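# Free the pinned arm, then ease the window onto its sill

## Task

Get the arm that is pinned beneath the fallen window loose, and move every part of it back to its own side of the wall, leaving at least a hand's width of clearance from the wall. After that, bring the window down slowly until it sits completely on its sill. The task fails if the window ever lands hard on anything. Anything that stays in place only because the robot is holding it at the end does not count. The window resting on its sill still counts even if a hand is touching it or lies beneath it.

## Robot and tools

Robot: two arms, left_arm and right_arm. The names are labels only and do not say which side of a camera image an arm appears on. Each arm has six joints plus a gripper. Joint order for each arm, with stated ranges in radians: waist -2.618 to 2.618, shoulder 0.000 to 3.140, elbow -2.967 to 0.000, forearm roll -1.745 to 1.745, wrist pitch -1.220 to 1.220, wrist roll -2.094 to 2.094. A real joint end can sit up to 0.013 rad away from the stated value, in either direction.

Scene frame: the origin is on the table top midway between the arms. +z is up, +x reaches out over the table, and left_arm sits on the +y side. The fingers point along the gripper's +z axis and close along its y axis. The reported hand point lies between the finger pads, roughly 5 mm behind the tips. Reported positions can be off, more so at long reach.

Tool execute_actions, argument actions: a list holding one item or none. An empty list ({"actions": []}) only reports the current state. An item with "rows" is a motion of 1 to 15 control steps, each 1/30 s (default 15). An item with only "steps" (up to 300) is a wait, counted from the previous result and including your reply time. The optional "pictures" boolean turns camera images on or off; they are included by default. A refused call sends nothing to the robot.

Each row is a single list of 14 numbers in [-1, 1] covering both arms, even if only one arm moves. The first 7 are for left_arm: six joint values in the order above, then the gripper opening. The next 7 are the same for right_arm. Each row is applied for one step, and the last row repeats if there are fewer rows than steps.

Joint values are offsets, not targets. Each is measured from that arm's joint angles in the most recent result that lists them. For a later action in the same reply, or before any result has shown angles, the offset is taken from where the arm stands when the action begins. It is not taken from the previous row. The scale is 1.0 = 2.217 rad. Because of this, a row of zeros drives the arm back to those reference angles; it is not a pause. A call is refused if it pushes a joint more than 0.013 rad outward beyond its range. A request past the real end is clipped to that end, and the result then reports "joint sent to its limit", possibly about an earlier action. If that line is missing, the joint may still be unable to go further.

The gripper value is absolute: +1 is fully open and -1 is closed. Going from open to closed takes at least about 1 s. grip_measured reports the finger opening on the same scale. To hold something, command roughly 0.04 below grip_measured; a smaller gap gives a lighter hold. Each finger pad pushes with up to about 20 N, and a fast close can push harder.

Motion limits: joint targets move at most 3 rad/s and need 0.6 s to reach that speed. All joints of one arm are slowed together so they arrive at the same time. Each step's target stays within 0.867 rad of the measured angle. If the targets would move the gripper more than 70 mm from where it is measured to be, they are scaled back, so large moves take several calls. Between calls the arms keep moving toward the last row sent until they nearly stop or a step is HELD.

Result lines: one state line per arm gives end_effector_position (m) and end_effector_quat_wxyz. "Joint positions" lists each arm's six angles in rad, then the finger gap in m (0.070 m is fully open). Joint torques are the drives' total output and are noisy and offset, so treat them as rough. "joint command not followed" means a clearance check altered or blocked some joint targets; the rest of the row still ran. HELD marks steps on which a row, or part of one, was not sent. MOTOR HOT warns at 65 °C. At 80 °C that arm goes limp and drops until it cools, reported as OVER-TEMPERATURE FAULT.

Tool zoom_image: camera (one of cam_head_left, cam_head_right, cam_left_wrist, cam_right_wrist) and region [x0, y0, x1, y1] in image pixels, with the origin at the top-left, at most 504 by 504. It returns a closer view of that camera's latest image. All four images are 504x504. The head cameras are pinhole-with-distortion and the wrist cameras are fisheye.

Tool finished_scene: argument scene, the current scene's number. It ends that scene for good and reports whether the goal was met; the next scene's task then follows. Sending a reply without any tool call ends everything.

Things to avoid: the window striking anything hard, which makes the task fail; objects slipping or falling; shoving hard; and the two arms colliding or pressing on each other, which can end the scene. Wrist motors (forearm roll, wrist pitch, wrist roll) manage only about 4 N m, so under heavy load they yield. Load limits are 20.2 N m for waist, shoulder and elbow and 7.04 N m for the wrist joints. Reaching a limit stops that arm for 10 s and drops the rest of the call. Holding the window's weight for long heats the motors. Lower it in small, slow increments, and let go only once it is resting on the sill.

Each tool is called after "Request:" by a JSON object that holds its "method" and its "body", one argument or row to a line.

## Session

I'll start by looking at the current state.

Request:
{"method": "execute_actions", "body": {
  "actions": []
}}

Scene clock: 0.00 s of 4375.00 s.
left_arm: end_effector_position=(+0.3142, +0.3522, +0.1799) grip_measured=+0.99 end_effector_quat_wxyz=(+0.341, -0.061, +0.938, +0.017) | right_arm: end_effector_position=(+0.4460, -0.0368, +0.2567) grip_measured=+1.00 end_effector_quat_wxyz=(+0.681, -0.262, +0.657, +0.189)
Joint positions: left_arm=[-0.007  1.023 -0.712 -0.009  0.649 -0.003  0.069] | right_arm=[ 0.643  1.74  -0.984 -0.063 -0.67  -0.06   0.07 ]
Joint torques (N m, as the arm reports them, + toward a larger angle): no reading

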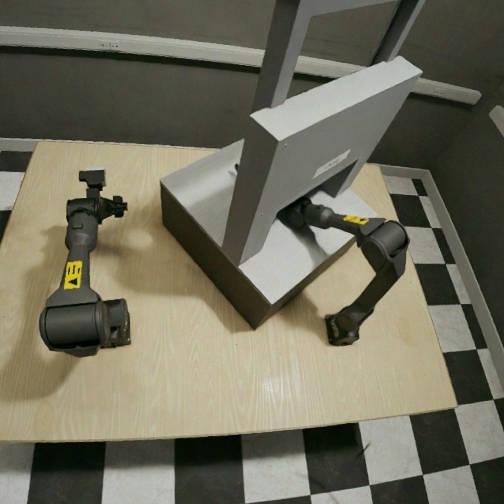

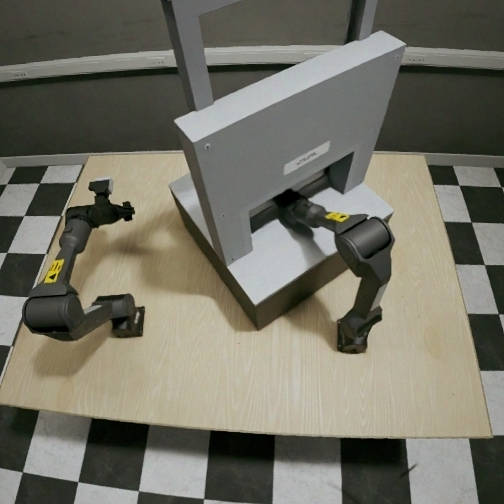

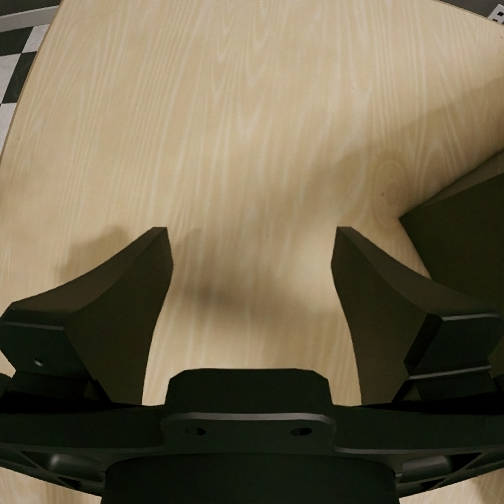

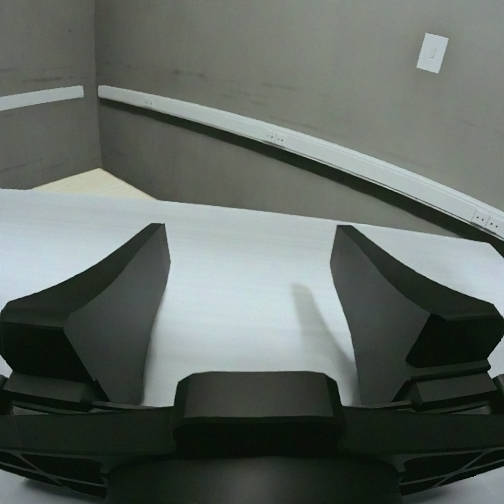

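Request:
{"method": "zoom_image", "body": {
  "camera": "cam_head_left",
  "region": [140, 0, 440, 340]
}}

Request:
{"method": "zoom_image", "body": {
  "camera": "cam_head_right",
  "region": [140, 0, 440, 360]
}}

Region (140, 0, 440, 340) of cam_head_left's 504x504 image, scaled by 1.482, with more detail than that image has; it fills the left 445 columns of this view, and the rest is white.

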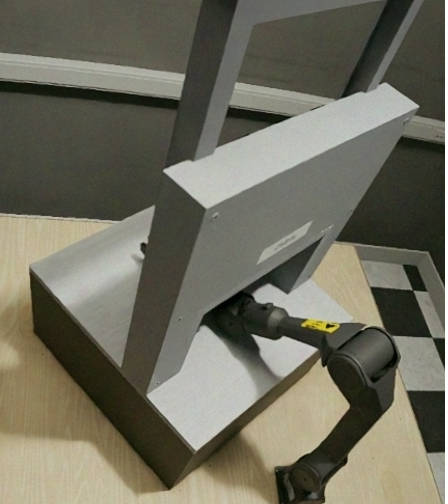

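Region (140, 0, 440, 360) of cam_head_right's 504x504 image, scaled by 1.400, with more detail than that image has.

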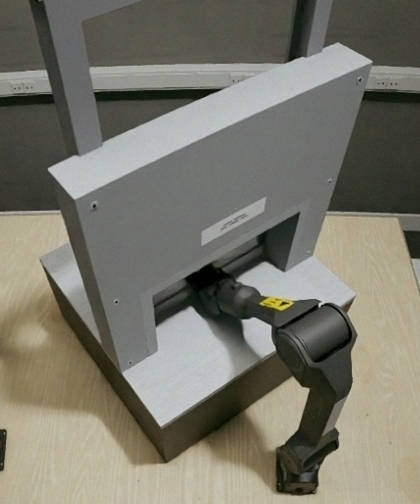

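Request:
{"method": "zoom_image", "body": {
  "camera": "cam_head_right",
  "region": [230, 120, 370, 260]
}}

Request:
{"method": "zoom_image", "body": {
  "camera": "cam_head_left",
  "region": [200, 120, 360, 280]
}}

Region (230, 120, 370, 260) of cam_head_right's 504x504 image, scaled by 3.600, with more detail than that image has.

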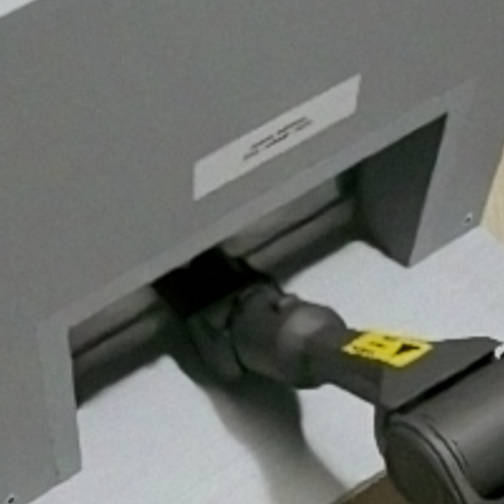

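Region (200, 120, 360, 280) of cam_head_left's 504x504 image, scaled by 3.150, with more detail than that image has.

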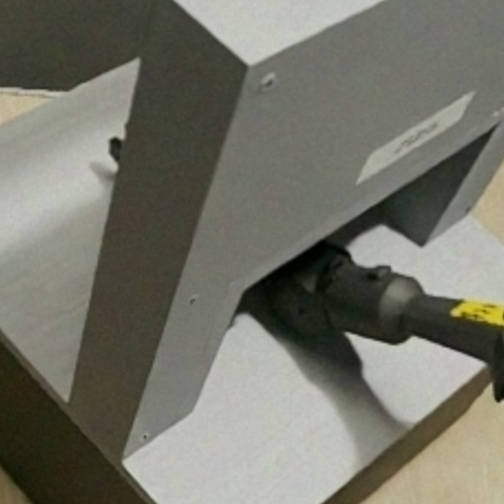

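Request:
{"method": "execute_actions", "body": {
  "actions": [
    {"rows": [[-0.1547, 0.4371, -0.5616, -0.7041, 0.2034, 0.7095, 1, 0, 0, 0, 0, 0, 0, 1]], "steps": 15}
  ],
  "pictures": false
}}

Request:
{"method": "execute_actions", "body": {
  "actions": [
    {"steps": 60}
  ]
}}

Scene clock: 58.93 s of 4375.00 s.
left_arm: end_effector_position=(+0.4071, +0.2380, +0.2151) grip_measured=+0.96 end_effector_quat_wxyz=(+0.306, +0.127, +0.933, -0.142) | right_arm: end_effector_position=(+0.4460, -0.0368, +0.2569) grip_measured=+1.00 end_effector_quat_wxyz=(+0.682, -0.262, +0.657, +0.189)
Joint positions: left_arm=[-0.151  1.433 -1.173 -0.46   0.842  0.46   0.069] | right_arm=[ 0.643  1.74  -0.984 -0.063 -0.67  -0.059  0.07 ]
Joint torques (N m, as the arm reports them, + toward a larger angle): left_arm=[-7.95 -4.28 -4.68 -4.01  0.83 -0.27] | right_arm=[ -0.13 -17.81  -7.5    0.42  -1.67   0.2 ]
Steps of this call (steps 1 to 90: nothing new was sent; then 55.43 s passed at rest; steps 91 to 105: all 15 steps of this action). Readings (joint positions):
91: left_arm=[-0.007 1.023 -0.712 -0.010 0.649 -0.002] | right_arm=[0.643 1.740 -0.984 -0.063 -0.670 -0.059]
92: left_arm=[-0.009 1.029 -0.718 -0.015 0.653 0.003] | right_arm=[0.643 1.740 -0.984 -0.063 -0.670 -0.059]
94: left_arm=[-0.021 1.060 -0.748 -0.046 0.669 0.034] | right_arm=[0.643 1.740 -0.984 -0.063 -0.670 -0.059]
98: left_arm=[-0.070 1.189 -0.879 -0.176 0.734 0.164] | right_arm=[0.643 1.740 -0.984 -0.063 -0.670 -0.059]
105: the state above

Scene clock: 60.93 s of 4375.00 s.
left_arm: end_effector_position=(+0.4836, +0.0172, +0.4050) grip_measured=+0.99 end_effector_quat_wxyz=(+0.575, +0.441, +0.542, -0.426) | right_arm: end_effector_position=(+0.4460, -0.0368, +0.2568) grip_measured=+1.00 end_effector_quat_wxyz=(+0.682, -0.262, +0.657, +0.189)
Joint positions: left_arm=[-0.35   1.992 -1.957 -1.57   1.1    1.57   0.069] | right_arm=[ 0.643  1.74  -0.984 -0.063 -0.67  -0.06   0.07 ]
Joint torques (N m, as the arm reports them, + toward a larger angle): left_arm=[ 1.29 -6.62 -3.48 -0.6  -0.2  -0.23] | right_arm=[ -0.14 -16.23  -7.45   0.34  -1.61   0.03]
Steps of this call (steps 1 to 45: the robot went on to your last target; steps 46 to 60: nothing new was sent). Readings (joint positions):
1: left_arm=[-0.156 1.461 -1.212 -0.472 0.850 0.503] | right_arm=[0.643 1.740 -0.984 -0.063 -0.670 -0.059]
2: left_arm=[-0.168 1.488 -1.250 -0.521 0.865 0.544] | right_arm=[0.643 1.740 -0.984 -0.063 -0.670 -0.059]
4: left_arm=[-0.190 1.538 -1.322 -0.634 0.892 0.631] | right_arm=[0.643 1.740 -0.984 -0.063 -0.670 -0.059]
8: left_arm=[-0.223 1.628 -1.448 -0.818 0.934 0.810] | right_arm=[0.643 1.740 -0.984 -0.063 -0.670 -0.059]
60: the state above
All arms were judged still, so your last target was given up. Only a new action makes them travel on or press farther. Fingers that are still opening or closing keep moving.

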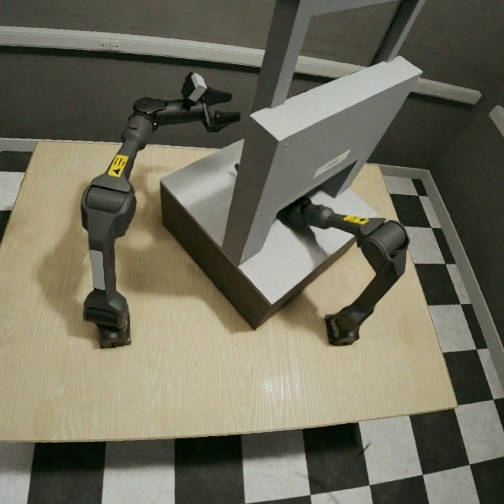

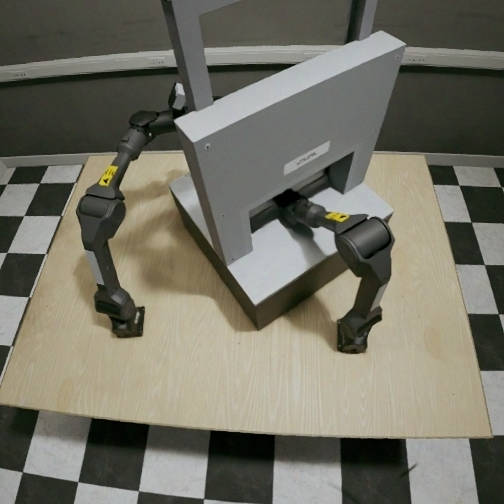

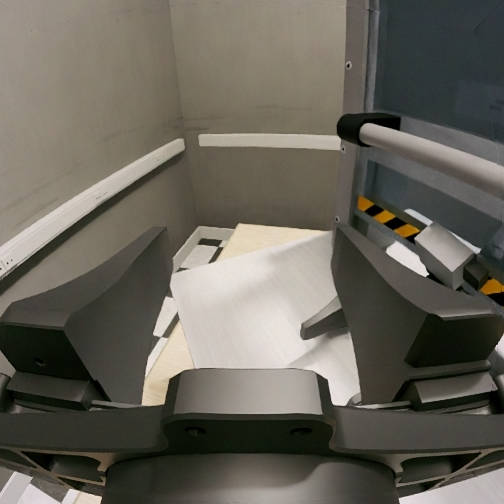

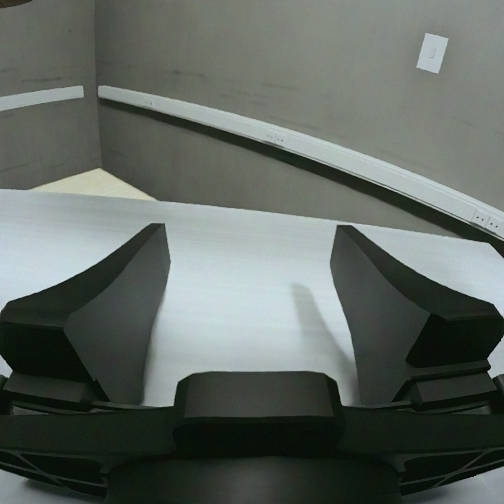

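Request:
{"method": "execute_actions", "body": {
  "actions": [
    {"rows": [[0, -0.2535, 0.2954, 0, 0.045, 0, 1, 0, 0, 0, 0, 0, 0, 1]], "steps": 15}
  ],
  "pictures": false
}}

Request:
{"method": "execute_actions", "body": {
  "actions": [
    {"steps": 30}
  ]
}}

Scene clock: 112.10 s of 4375.00 s.
left_arm: end_effector_position=(+0.3563, +0.0385, +0.4215) grip_measured=+0.99 end_effector_quat_wxyz=(+0.535, +0.452, +0.548, -0.457) | right_arm: end_effector_position=(+0.4460, -0.0368, +0.2568) grip_measured=+1.00 end_effector_quat_wxyz=(+0.681, -0.262, +0.657, +0.189)
Joint positions: left_arm=[-0.35   1.559 -1.454 -1.57   1.177  1.57   0.069] | right_arm=[ 0.643  1.74  -0.984 -0.063 -0.67  -0.06   0.07 ]
Joint torques (N m, as the arm reports them, + toward a larger angle): left_arm=[ 0.92 -2.97 -4.52 -0.77 -0.11 -0.22] | right_arm=[ -0.12 -15.65  -7.3    0.22  -1.5    0.05]
Steps of this call (steps 1 to 90: nothing new was sent; then 47.67 s passed at rest; steps 91 to 105: all 15 steps of this action). Readings (joint positions):
91: left_arm=[-0.350 1.991 -1.955 -1.570 1.100 1.570] | right_arm=[0.643 1.740 -0.984 -0.063 -0.670 -0.060]
92: left_arm=[-0.350 1.986 -1.949 -1.570 1.100 1.570] | right_arm=[0.643 1.740 -0.984 -0.063 -0.670 -0.060]
94: left_arm=[-0.350 1.960 -1.918 -1.570 1.104 1.570] | right_arm=[0.643 1.740 -0.984 -0.063 -0.670 -0.060]
98: left_arm=[-0.350 1.848 -1.789 -1.570 1.124 1.570] | right_arm=[0.643 1.740 -0.984 -0.063 -0.670 -0.060]
105: the state above

Scene clock: 113.10 s of 4375.00 s.
left_arm: end_effector_position=(+0.3157, +0.0455, +0.4162) grip_measured=+0.99 end_effector_quat_wxyz=(+0.523, +0.454, +0.549, -0.467) | right_arm: end_effector_position=(+0.4460, -0.0368, +0.2568) grip_measured=+1.00 end_effector_quat_wxyz=(+0.681, -0.262, +0.657, +0.189)
Joint positions: left_arm=[-0.35   1.43  -1.302 -1.57   1.2    1.57   0.069] | right_arm=[ 0.643  1.74  -0.984 -0.063 -0.67  -0.06   0.07 ]
Joint torques (N m, as the arm reports them, + toward a larger angle): left_arm=[ 0.46 -2.92 -4.49 -1.03 -0.14 -0.2 ] | right_arm=[ -0.1  -16.05  -7.33   0.23  -1.5    0.07]
Steps of this call (steps 1 to 30: the robot went on to your last target). Readings (joint positions):
1: left_arm=[-0.350 1.525 -1.415 -1.570 1.183 1.570] | right_arm=[0.643 1.740 -0.984 -0.063 -0.670 -0.060]
2: left_arm=[-0.350 1.497 -1.382 -1.570 1.189 1.570] | right_arm=[0.643 1.740 -0.984 -0.063 -0.670 -0.060]
4: left_arm=[-0.350 1.456 -1.333 -1.570 1.196 1.570] | right_arm=[0.643 1.740 -0.984 -0.063 -0.670 -0.060]
8: left_arm=[-0.350 1.429 -1.301 -1.570 1.200 1.570] | right_arm=[0.643 1.740 -0.984 -0.063 -0.670 -0.060]
30: the state above
All arms were judged still, so your last target was given up. Only a new action makes them travel on or press farther. Fingers that are still opening or closing keep moving.

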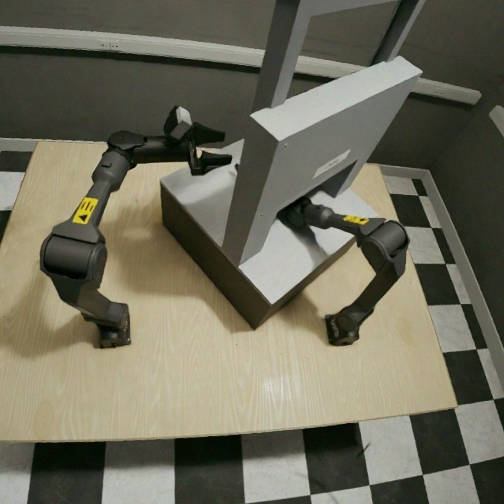

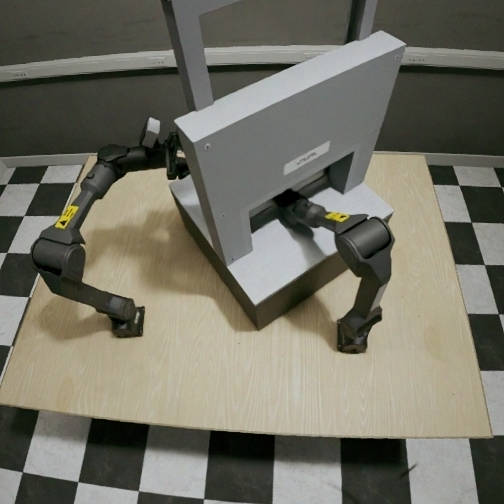

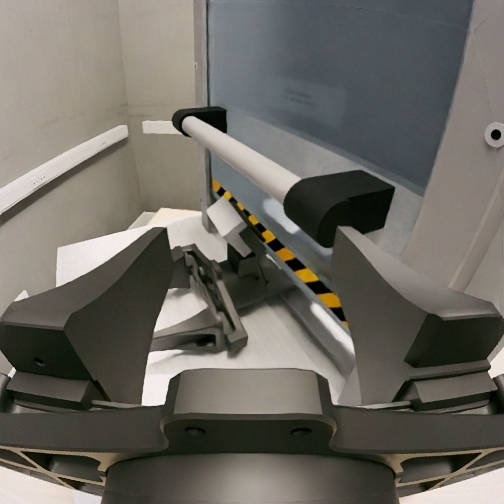

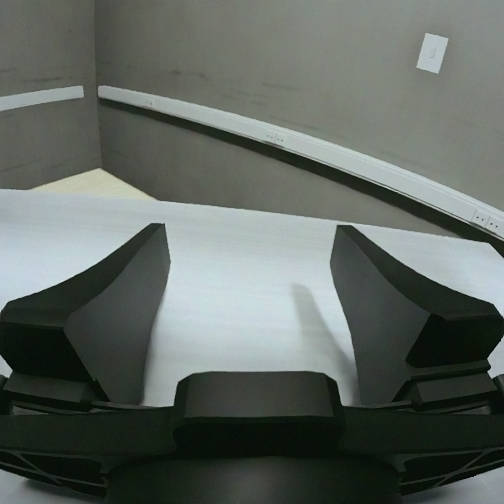

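Request:
{"method": "execute_actions", "body": {
  "actions": [
    {"rows": [[-0.2088, -0.2143, 0.2273, 0, -0.406, 0, 0, 0, 0, 0, 0, 0, 0, 1]], "steps": 15}
  ],
  "pictures": false
}}

Request:
{"method": "execute_actions", "body": {
  "actions": [
    {"steps": 30}
  ]
}}

Scene clock: 169.80 s of 4375.00 s.
left_arm: end_effector_position=(+0.2720, +0.0368, +0.3900) grip_measured=+0.00 end_effector_quat_wxyz=(+0.574, +0.380, +0.617, -0.382) | right_arm: end_effector_position=(+0.4460, -0.0368, +0.2568) grip_measured=+1.00 end_effector_quat_wxyz=(+0.682, -0.262, +0.657, +0.189)
Joint positions: left_arm=[-0.654  1.117 -0.971 -1.57   0.613  1.57   0.035] | right_arm=[ 0.643  1.74  -0.984 -0.063 -0.67  -0.06   0.07 ]
Joint torques (N m, as the arm reports them, + toward a larger angle): left_arm=[ 1.16 -1.28 -4.18 -0.59  0.11 -0.14] | right_arm=[ -0.12 -17.01  -7.34   0.23  -1.5    0.12]
Steps of this call (steps 1 to 90: nothing new was sent; then 53.20 s passed at rest; steps 91 to 105: all 15 steps of this action). Readings (joint positions):
91: left_arm=[-0.350 1.429 -1.302 -1.570 1.199 1.570] | right_arm=[0.643 1.740 -0.984 -0.063 -0.670 -0.060]
92: left_arm=[-0.354 1.426 -1.299 -1.570 1.193 1.570] | right_arm=[0.643 1.740 -0.984 -0.063 -0.670 -0.060]
94: left_arm=[-0.370 1.409 -1.281 -1.570 1.161 1.570] | right_arm=[0.643 1.740 -0.984 -0.063 -0.670 -0.060]
98: left_arm=[-0.438 1.339 -1.206 -1.570 1.032 1.570] | right_arm=[0.643 1.740 -0.984 -0.063 -0.670 -0.060]
105: the state above

Scene clock: 170.80 s of 4375.00 s.
left_arm: end_effector_position=(+0.2540, +0.0593, +0.3655) grip_measured=+0.00 end_effector_quat_wxyz=(+0.599, +0.338, +0.647, -0.329) | right_arm: end_effector_position=(+0.4460, -0.0368, +0.2568) grip_measured=+1.00 end_effector_quat_wxyz=(+0.682, -0.262, +0.657, +0.189)
Joint positions: left_arm=[-0.813  0.955 -0.798 -1.57   0.3    1.57   0.035] | right_arm=[ 0.643  1.74  -0.984 -0.063 -0.67  -0.06   0.07 ]
Joint torques (N m, as the arm reports them, + toward a larger angle): left_arm=[ 1.17 -0.82 -4.95  0.06 -0.16 -0.13] | right_arm=[ -0.12 -16.89  -7.33   0.22  -1.5    0.13]
Steps of this call (steps 1 to 30: the robot went on to your last target). Readings (joint positions):
1: left_arm=[-0.683 1.088 -0.939 -1.570 0.556 1.570] | right_arm=[0.643 1.740 -0.984 -0.063 -0.670 -0.060]
2: left_arm=[-0.709 1.061 -0.911 -1.570 0.506 1.570] | right_arm=[0.643 1.740 -0.984 -0.063 -0.670 -0.060]
4: left_arm=[-0.751 1.018 -0.865 -1.570 0.422 1.570] | right_arm=[0.643 1.740 -0.984 -0.063 -0.670 -0.060]
8: left_arm=[-0.803 0.965 -0.808 -1.570 0.319 1.570] | right_arm=[0.643 1.740 -0.984 -0.063 -0.670 -0.060]
30: the state above
All arms were judged still, so your last target was given up. Only a new action makes them travel on or press farther. Fingers that are still opening or closing keep moving.

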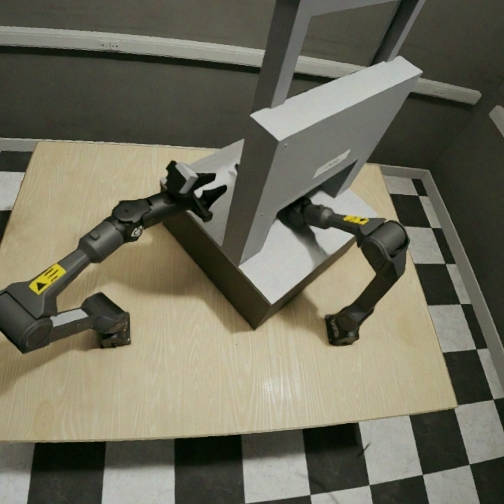

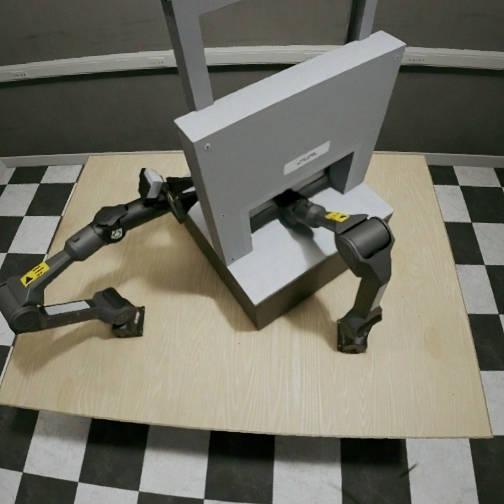

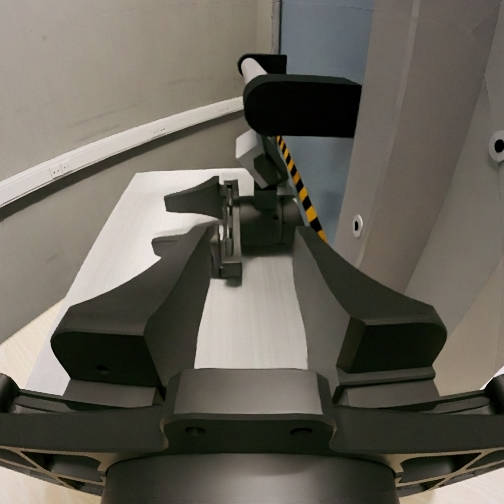

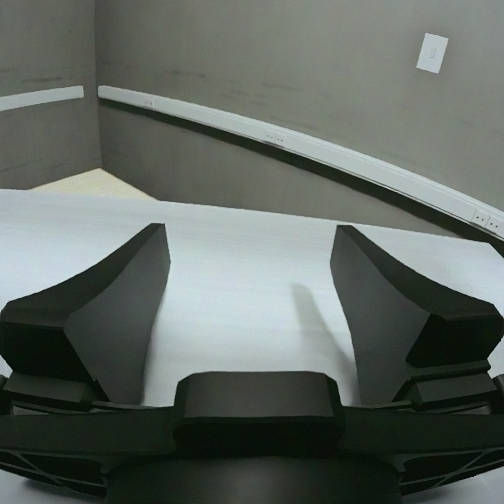

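Request:
{"method": "execute_actions", "body": {
  "actions": [
    {"rows": [[-0.0494, 0.1759, -0.147, 0, 0, 0, -0.5, 0, 0, 0, 0, 0, 0, 1]], "steps": 15}
  ],
  "pictures": false
}}

Request:
{"method": "execute_actions", "body": {
  "actions": [
    {"steps": 25}
  ]
}}

Scene clock: 219.00 s of 4375.00 s.
left_arm: end_effector_position=(+0.2863, -0.0085, +0.3728) grip_measured=-0.50 end_effector_quat_wxyz=(+0.575, +0.385, +0.639, -0.336) | right_arm: end_effector_position=(+0.4460, -0.0368, +0.2568) grip_measured=+1.00 end_effector_quat_wxyz=(+0.682, -0.262, +0.657, +0.189)
Joint positions: left_arm=[-0.887  1.237 -1.044 -1.534  0.313  1.582  0.017] | right_arm=[ 0.643  1.74  -0.984 -0.063 -0.67  -0.06   0.07 ]
Joint torques (N m, as the arm reports them, + toward a larger angle): left_arm=[ 0.17 -1.29 -5.51 -0.94 -0.25 -0.33] | right_arm=[ -0.12 -16.43  -7.3    0.23  -1.5    0.12]
TORQUE FAULT: the external load on joint 2 (shoulder) of the left arm reached its load limit, and that arm stopped for 10 seconds. A torque fault stops only its own arm. That arm's remaining commands of this call were not run. That arm holds where it stopped, with its grip as last carried out, and accepts commands again: back off and push less far. That arm stops again, at the same cost, whenever a joint's load reaches its limit.
The stop of the left arm began at step 103 of this call (marked STOPPED below). From that step on that arm followed nothing that you had sent. 3 of its steps, steps kept back included, did not run and will not run. Nothing is kept back now, and the robot has no last target.
Steps of this call (steps 1 to 90: nothing new was sent; then 34.77 s passed at rest; steps 91 to 105: all 15 steps of this action; steps 106 to 403: the stop continued). Readings (joint positions):
91: left_arm=[-0.813 0.956 -0.799 -1.570 0.300 1.570] | right_arm=[0.643 1.740 -0.984 -0.063 -0.670 -0.060]
92: left_arm=[-0.814 0.962 -0.804 -1.570 0.300 1.570] | right_arm=[0.643 1.740 -0.984 -0.063 -0.670 -0.060]
94: left_arm=[-0.822 0.992 -0.830 -1.570 0.300 1.570] | right_arm=[0.643 1.740 -0.984 -0.063 -0.670 -0.060]
98: left_arm=[-0.859 1.122 -0.938 -1.570 0.300 1.570] | right_arm=[0.643 1.740 -0.984 -0.063 -0.670 -0.060]
103: left_arm=[-0.886 1.237 -1.046 -1.522 0.313 1.582] | right_arm=[0.643 1.740 -0.984 -0.063 -0.670 -0.060] STOPPED (the left arm)
403: the state above

Scene clock: 219.03 s of 4375.00 s.
left_arm: end_effector_position=(+0.2862, -0.0084, +0.3728) grip_measured=-0.50 end_effector_quat_wxyz=(+0.575, +0.385, +0.639, -0.336) | right_arm: end_effector_position=(+0.4460, -0.0368, +0.2568) grip_measured=+1.00 end_effector_quat_wxyz=(+0.682, -0.262, +0.657, +0.189)
Joint positions: left_arm=[-0.886  1.237 -1.043 -1.534  0.313  1.582  0.018] | right_arm=[ 0.643  1.74  -0.984 -0.063 -0.67  -0.06   0.07 ]
Joint torques (N m, as the arm reports them, + toward a larger angle): left_arm=[ 0.95 -2.34 -4.77 -0.29 -0.11 -0.07] | right_arm=[ -0.13 -16.43  -7.33   0.23  -1.5    0.13]
A stop began in an earlier call of the same reply, so what this call sent did not run. Send another action.
Steps of this call (step 1: nothing new was sent). Readings (joint positions):
1: the state above

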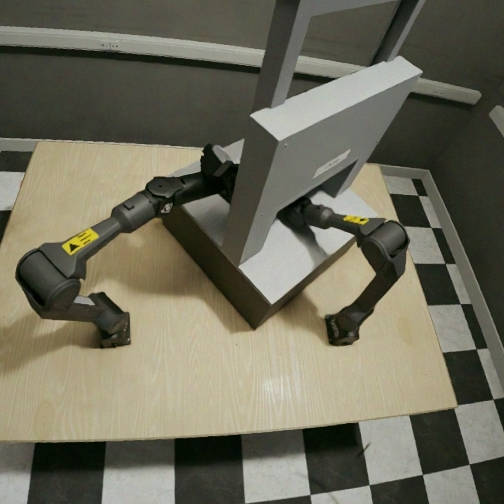

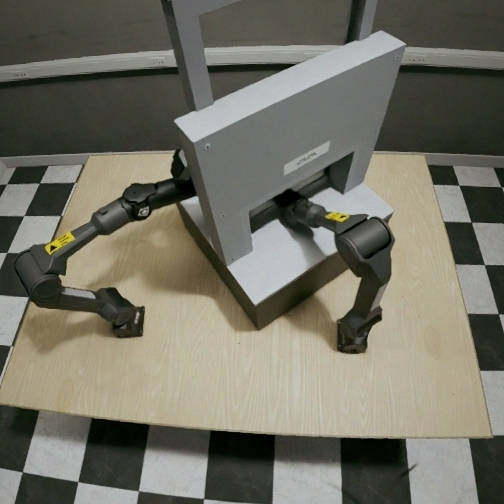

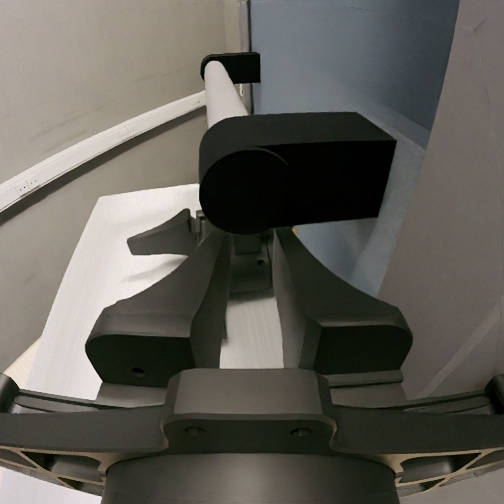

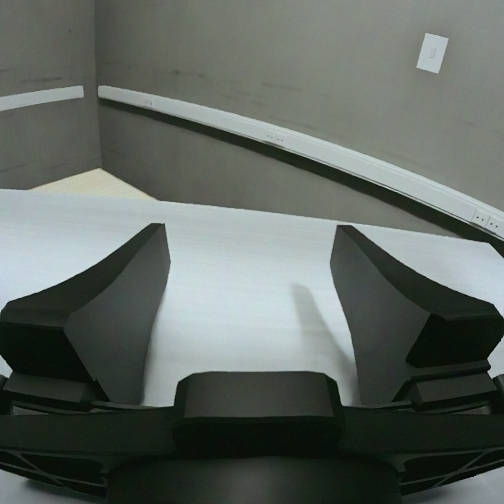

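Request:
{"method": "execute_actions", "body": {
  "actions": [
    {"rows": [[0.0329, -0.1272, 0.1105, -0.0162, -0.0059, 0, -0.5, 0, 0, 0, 0, 0, 0, 1]], "steps": 15}
  ],
  "pictures": false
}}

Request:
{"method": "execute_actions", "body": {
  "actions": [
    {"steps": 15}
  ],
  "pictures": false
}}

Scene clock: 256.60 s of 4375.00 s.
left_arm: end_effector_position=(+0.2538, +0.0595, +0.3656) grip_measured=-0.50 end_effector_quat_wxyz=(+0.601, +0.342, +0.645, -0.325) | right_arm: end_effector_position=(+0.4460, -0.0368, +0.2568) grip_measured=+1.00 end_effector_quat_wxyz=(+0.682, -0.262, +0.657, +0.189)
Joint positions: left_arm=[-0.813  0.953 -0.797 -1.57   0.3    1.582  0.018] | right_arm=[ 0.643  1.74  -0.984 -0.063 -0.67  -0.06   0.07 ]
Joint torques (N m, as the arm reports them, + toward a larger angle): left_arm=[ 1.19 -1.38 -4.99 -0.38 -0.14 -0.07] | right_arm=[ -0.15 -16.44  -7.33   0.23  -1.5    0.13]
Steps of this call (steps 1 to 90: nothing new was sent; then 34.07 s passed at rest; steps 91 to 105: all 15 steps of this action). Readings (joint positions):
91: left_arm=[-0.886 1.237 -1.043 -1.534 0.313 1.582] | right_arm=[0.643 1.740 -0.984 -0.063 -0.670 -0.060]
92: left_arm=[-0.886 1.233 -1.040 -1.536 0.312 1.582] | right_arm=[0.643 1.740 -0.984 -0.063 -0.670 -0.060]
94: left_arm=[-0.878 1.203 -1.015 -1.541 0.310 1.582] | right_arm=[0.643 1.740 -0.984 -0.063 -0.670 -0.060]
98: left_arm=[-0.845 1.073 -0.901 -1.556 0.305 1.582] | right_arm=[0.643 1.740 -0.984 -0.063 -0.670 -0.060]
105: the state above

Scene clock: 257.10 s of 4375.00 s.
left_arm: end_effector_position=(+0.2541, +0.0592, +0.3657) grip_measured=-0.50 end_effector_quat_wxyz=(+0.601, +0.342, +0.645, -0.325) | right_arm: end_effector_position=(+0.4460, -0.0368, +0.2568) grip_measured=+1.00 end_effector_quat_wxyz=(+0.682, -0.262, +0.657, +0.189)
Joint positions: left_arm=[-0.813  0.955 -0.798 -1.57   0.3    1.582  0.018] | right_arm=[ 0.643  1.74  -0.984 -0.063 -0.67  -0.06   0.07 ]
Joint torques (N m, as the arm reports them, + toward a larger angle): left_arm=[ 0.85 -0.79 -5.04 -0.25 -0.12 -0.07] | right_arm=[ -0.14 -16.43  -7.36   0.23  -1.5    0.13]
Steps of this call (steps 1 to 15: the robot went on to your last target). Readings (joint positions):
1: left_arm=[-0.813 0.954 -0.797 -1.570 0.300 1.582] | right_arm=[0.643 1.740 -0.984 -0.063 -0.670 -0.060]
2: left_arm=[-0.813 0.954 -0.798 -1.570 0.300 1.582] | right_arm=[0.643 1.740 -0.984 -0.063 -0.670 -0.060]
4: left_arm=[-0.813 0.955 -0.798 -1.570 0.300 1.582] | right_arm=[0.643 1.740 -0.984 -0.063 -0.670 -0.060]
8: left_arm=[-0.813 0.955 -0.798 -1.570 0.300 1.582] | right_arm=[0.643 1.740 -0.984 -0.063 -0.670 -0.060]
15: the state above
All arms were judged still, so your last target was given up. Only a new action makes them travel on or press farther. Fingers that are still opening or closing keep moving.

Request:
{"method": "execute_actions", "body": {
  "actions": [
    {"rows": [[-0.029, 0.0514, -0.0843, 0, 0, -0.7136, 1, 0, 0, 0, 0, 0, 0, 1]], "steps": 15}
  ],
  "pictures": false
}}

Request:
{"method": "execute_actions", "body": {
  "actions": [
    {"steps": 30}
  ]
}}

Scene clock: 260.70 s of 4375.00 s.
left_arm: end_effector_position=(+0.2570, +0.0394, +0.3946) grip_measured=+0.49 end_effector_quat_wxyz=(+0.480, +0.149, +0.700, -0.507) | right_arm: end_effector_position=(+0.4460, -0.0368, +0.2568) grip_measured=+1.00 end_effector_quat_wxyz=(+0.682, -0.262, +0.657, +0.189)
Joint positions: left_arm=[-0.852  1.024 -0.911 -1.57   0.3    0.975  0.052] | right_arm=[ 0.643  1.74  -0.984 -0.063 -0.67  -0.06   0.07 ]
Joint torques (N m, as the arm reports them, + toward a larger angle): left_arm=[ 0.37 -1.13 -4.68 -0.05 -0.03 -0.47] | right_arm=[ -0.15 -16.47  -7.33   0.22  -1.5    0.13]
Steps of this call (steps 1 to 90: nothing new was sent; then 0.10 s passed at rest; steps 91 to 105: all 15 steps of this action). Readings (joint positions):
91: left_arm=[-0.814 0.955 -0.799 -1.570 0.300 1.582] | right_arm=[0.643 1.740 -0.984 -0.063 -0.670 -0.060]
92: left_arm=[-0.814 0.956 -0.800 -1.570 0.300 1.576] | right_arm=[0.643 1.740 -0.984 -0.063 -0.670 -0.060]
94: left_arm=[-0.816 0.960 -0.806 -1.570 0.300 1.545] | right_arm=[0.643 1.740 -0.984 -0.063 -0.670 -0.060]
98: left_arm=[-0.826 0.977 -0.834 -1.570 0.300 1.415] | right_arm=[0.643 1.740 -0.984 -0.063 -0.670 -0.060]
105: the state above

Scene clock: 261.70 s of 4375.00 s.
left_arm: end_effector_position=(+0.2583, +0.0261, +0.4127) grip_measured=+0.99 end_effector_quat_wxyz=(+0.184, -0.182, +0.682, -0.684) | right_arm: end_effector_position=(+0.4460, -0.0368, +0.2568) grip_measured=+1.00 end_effector_quat_wxyz=(+0.682, -0.262, +0.657, +0.189)
Joint positions: left_arm=[-0.878  1.069 -0.985 -1.57   0.3   -0.     0.069] | right_arm=[ 0.643  1.74  -0.984 -0.063 -0.67  -0.06   0.07 ]
Joint torques (N m, as the arm reports them, + toward a larger angle): left_arm=[ 0.47 -1.4  -4.96 -0.35 -0.1   0.14] | right_arm=[ -0.14 -16.46  -7.32   0.23  -1.5    0.13]
Steps of this call (steps 1 to 30: the robot went on to your last target). Readings (joint positions):
1: left_arm=[-0.855 1.029 -0.920 -1.570 0.300 0.890] | right_arm=[0.643 1.740 -0.984 -0.063 -0.670 -0.060]
2: left_arm=[-0.858 1.034 -0.928 -1.570 0.300 0.800] | right_arm=[0.643 1.740 -0.984 -0.063 -0.670 -0.060]
4: left_arm=[-0.862 1.042 -0.941 -1.570 0.300 0.619] | right_arm=[0.643 1.740 -0.984 -0.063 -0.670 -0.060]
8: left_arm=[-0.870 1.055 -0.962 -1.570 0.300 0.332] | right_arm=[0.643 1.740 -0.984 -0.063 -0.670 -0.060]
30: the state above

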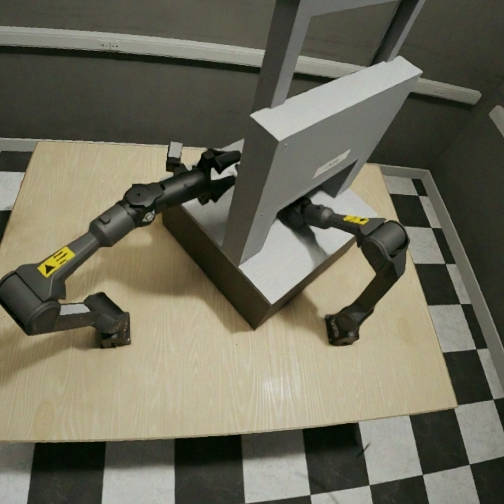

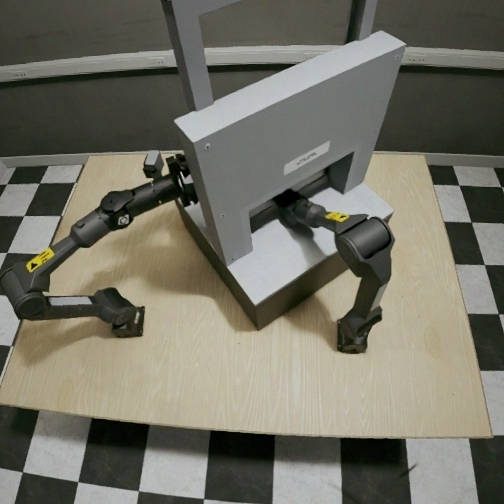

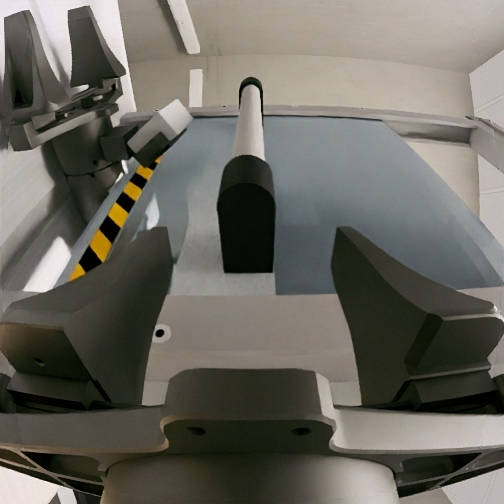

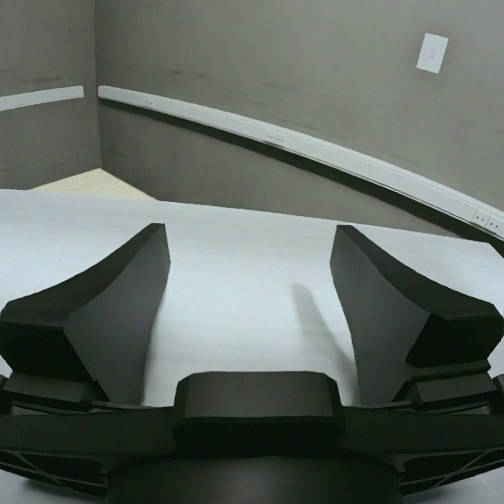

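Request:
{"method": "execute_actions", "body": {
  "actions": [
    {"rows": [[-0.0014,0.0073,-0.0063,0,0,0,1,0,0,0,0,0,0,1],[-0.0028,0.0146,-0.0127,0,0,0,1,0,0,0,0,0,0,1],[-0.0042,0.0219,-0.019,0,0,0,1,0,0,0,0,0,0,1],[-0.0057,0.0291,-0.0253,0,0,0,1,0,0,0,0,0,0,1],[-0.0071,0.0364,-0.0317,0,0,0,1,0,0,0,0,0,0,1],[-0.0085,0.0437,-0.038,0,0,0,1,0,0,0,0,0,0,1],[-0.0099,0.051,-0.0444,0,0,0,1,0,0,0,0,0,0,1],[-0.0113,0.0583,-0.0507,0,0,0,1,0,0,0,0,0,0,1],[-0.0127,0.0656,-0.057,0,0,0,1,0,0,0,0,0,0,1],[-0.0141,0.0729,-0.0634,0,0,0,1,0,0,0,0,0,0,1]], "steps": 15}
  ]
}}

Scene clock: 270.97 s of 4375.00 s.
left_arm: end_effector_position=(+0.2809, -0.0123, +0.4160) grip_measured=+0.99 end_effector_quat_wxyz=(+0.169, -0.175, +0.691, -0.680) | right_arm: end_effector_position=(+0.4460, -0.0368, +0.2568) grip_measured=+1.00 end_effector_quat_wxyz=(+0.682, -0.262, +0.657, +0.189)
Joint positions: left_arm=[-0.909  1.232 -1.127 -1.57   0.3    0.     0.069] | right_arm=[ 0.643  1.74  -0.984 -0.063 -0.67  -0.06   0.07 ]
Joint torques (N m, as the arm reports them, + toward a larger angle): left_arm=[ 0.63 -2.85 -4.05 -0.15 -0.14  0.08] | right_arm=[ -0.14 -16.47  -7.34   0.22  -1.5    0.12]
Steps of this call (steps 1 to 15: the robot went on to your last target; steps 16 to 90: nothing new was sent; then 5.77 s passed at rest; steps 91 to 105: all 15 steps of this action). Readings (joint positions):
91: left_arm=[-0.878 1.070 -0.986 -1.570 0.300 0.000] | right_arm=[0.643 1.740 -0.984 -0.063 -0.670 -0.060]
92: left_arm=[-0.879 1.076 -0.991 -1.570 0.300 0.000] | right_arm=[0.643 1.740 -0.984 -0.063 -0.670 -0.060]
94: left_arm=[-0.885 1.106 -1.018 -1.570 0.300 0.000] | right_arm=[0.643 1.740 -0.984 -0.063 -0.670 -0.060]
98: left_arm=[-0.898 1.175 -1.077 -1.570 0.300 0.000] | right_arm=[0.643 1.740 -0.984 -0.063 -0.670 -0.060]
105: the state above

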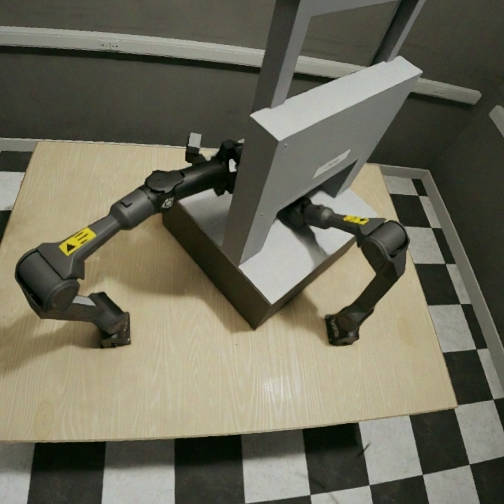

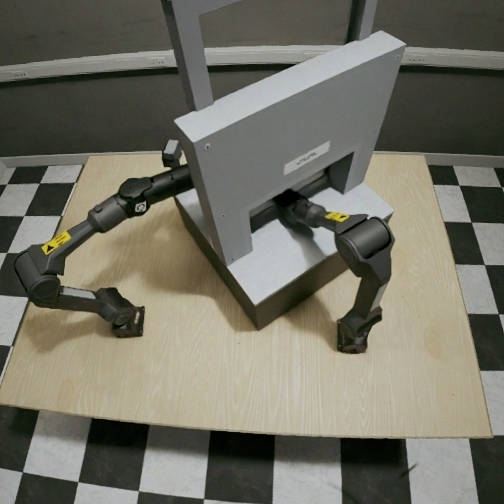

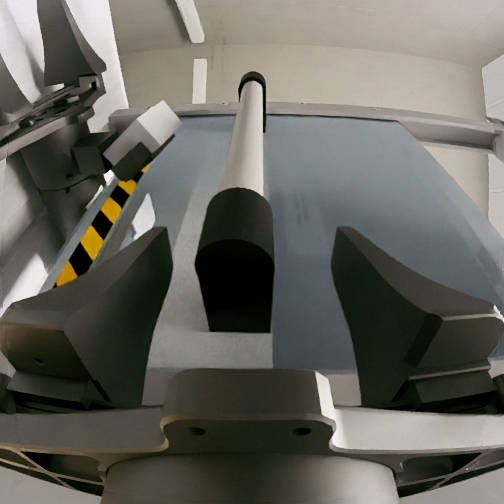

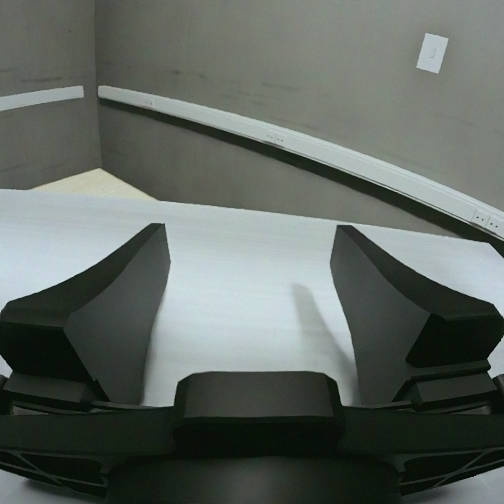

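Request:
{"method": "execute_actions", "body": {
  "actions": [
    {"rows": [[-0.0014,0.0072,-0.0063,0,0,0,1,0,0,0,0,0,0,1],[-0.0029,0.0144,-0.0125,0,0,0,1,0,0,0,0,0,0,1],[-0.0043,0.0217,-0.0188,0,0,0,1,0,0,0,0,0,0,1],[-0.0057,0.0289,-0.0251,0,0,0,1,0,0,0,0,0,0,1],[-0.0072,0.0361,-0.0314,0,0,0,1,0,0,0,0,0,0,1],[-0.0086,0.0433,-0.0376,0,0,0,1,0,0,0,0,0,0,1],[-0.01,0.0505,-0.0439,0,0,0,1,0,0,0,0,0,0,1],[-0.0114,0.0578,-0.0502,0,0,0,1,0,0,0,0,0,0,1],[-0.0129,0.065,-0.0564,0,0,0,1,0,0,0,0,0,0,1],[-0.0143,0.0722,-0.0627,0,0,0,1,0,0,0,0,0,0,1]], "steps": 15}
  ]
}}

Scene clock: 277.60 s of 4375.00 s.
left_arm: end_effector_position=(+0.3017, -0.0531, +0.4116) grip_measured=+0.99 end_effector_quat_wxyz=(+0.154, -0.168, +0.701, -0.676) | right_arm: end_effector_position=(+0.4460, -0.0368, +0.2568) grip_measured=+1.00 end_effector_quat_wxyz=(+0.682, -0.262, +0.657, +0.189)
Joint positions: left_arm=[-0.941  1.394 -1.267 -1.57   0.3   -0.     0.069] | right_arm=[ 0.643  1.74  -0.984 -0.063 -0.67  -0.06   0.07 ]
Joint torques (N m, as the arm reports them, + toward a larger angle): left_arm=[ 0.51 -4.14 -4.13 -0.12 -0.08 -0.1 ] | right_arm=[ -0.15 -16.44  -7.32   0.23  -1.5    0.13]
Steps of this call (steps 1 to 15: the robot went on to your last target; steps 16 to 90: nothing new was sent; then 3.13 s passed at rest; steps 91 to 105: all 15 steps of this action). Readings (joint positions):
91: left_arm=[-0.909 1.231 -1.126 -1.570 0.300 -0.000] | right_arm=[0.643 1.740 -0.984 -0.063 -0.670 -0.060]
92: left_arm=[-0.909 1.236 -1.131 -1.570 0.300 -0.000] | right_arm=[0.643 1.740 -0.984 -0.063 -0.670 -0.060]
94: left_arm=[-0.915 1.266 -1.157 -1.570 0.300 -0.000] | right_arm=[0.643 1.740 -0.984 -0.063 -0.670 -0.060]
98: left_arm=[-0.929 1.336 -1.217 -1.570 0.300 -0.000] | right_arm=[0.643 1.740 -0.984 -0.063 -0.670 -0.060]
105: the state above

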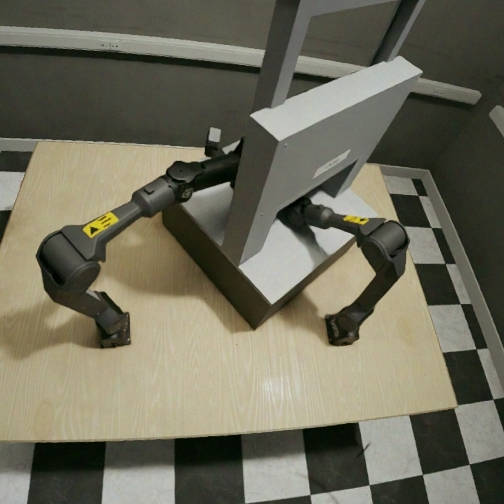

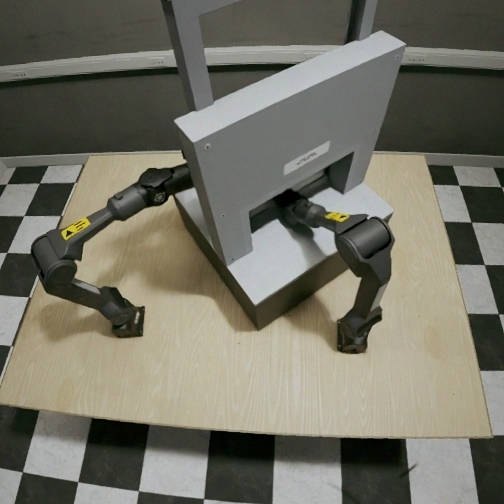

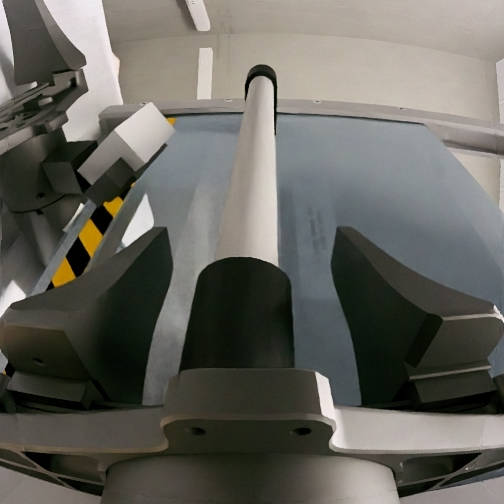

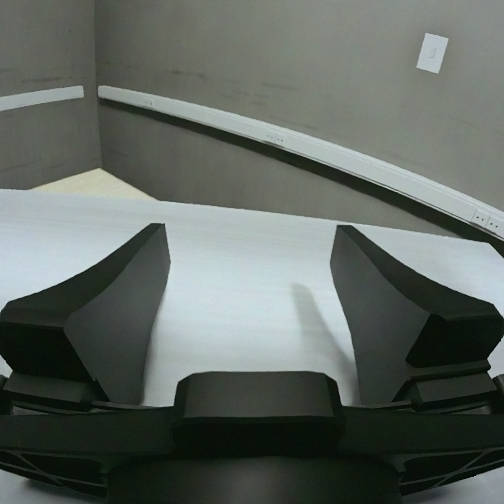

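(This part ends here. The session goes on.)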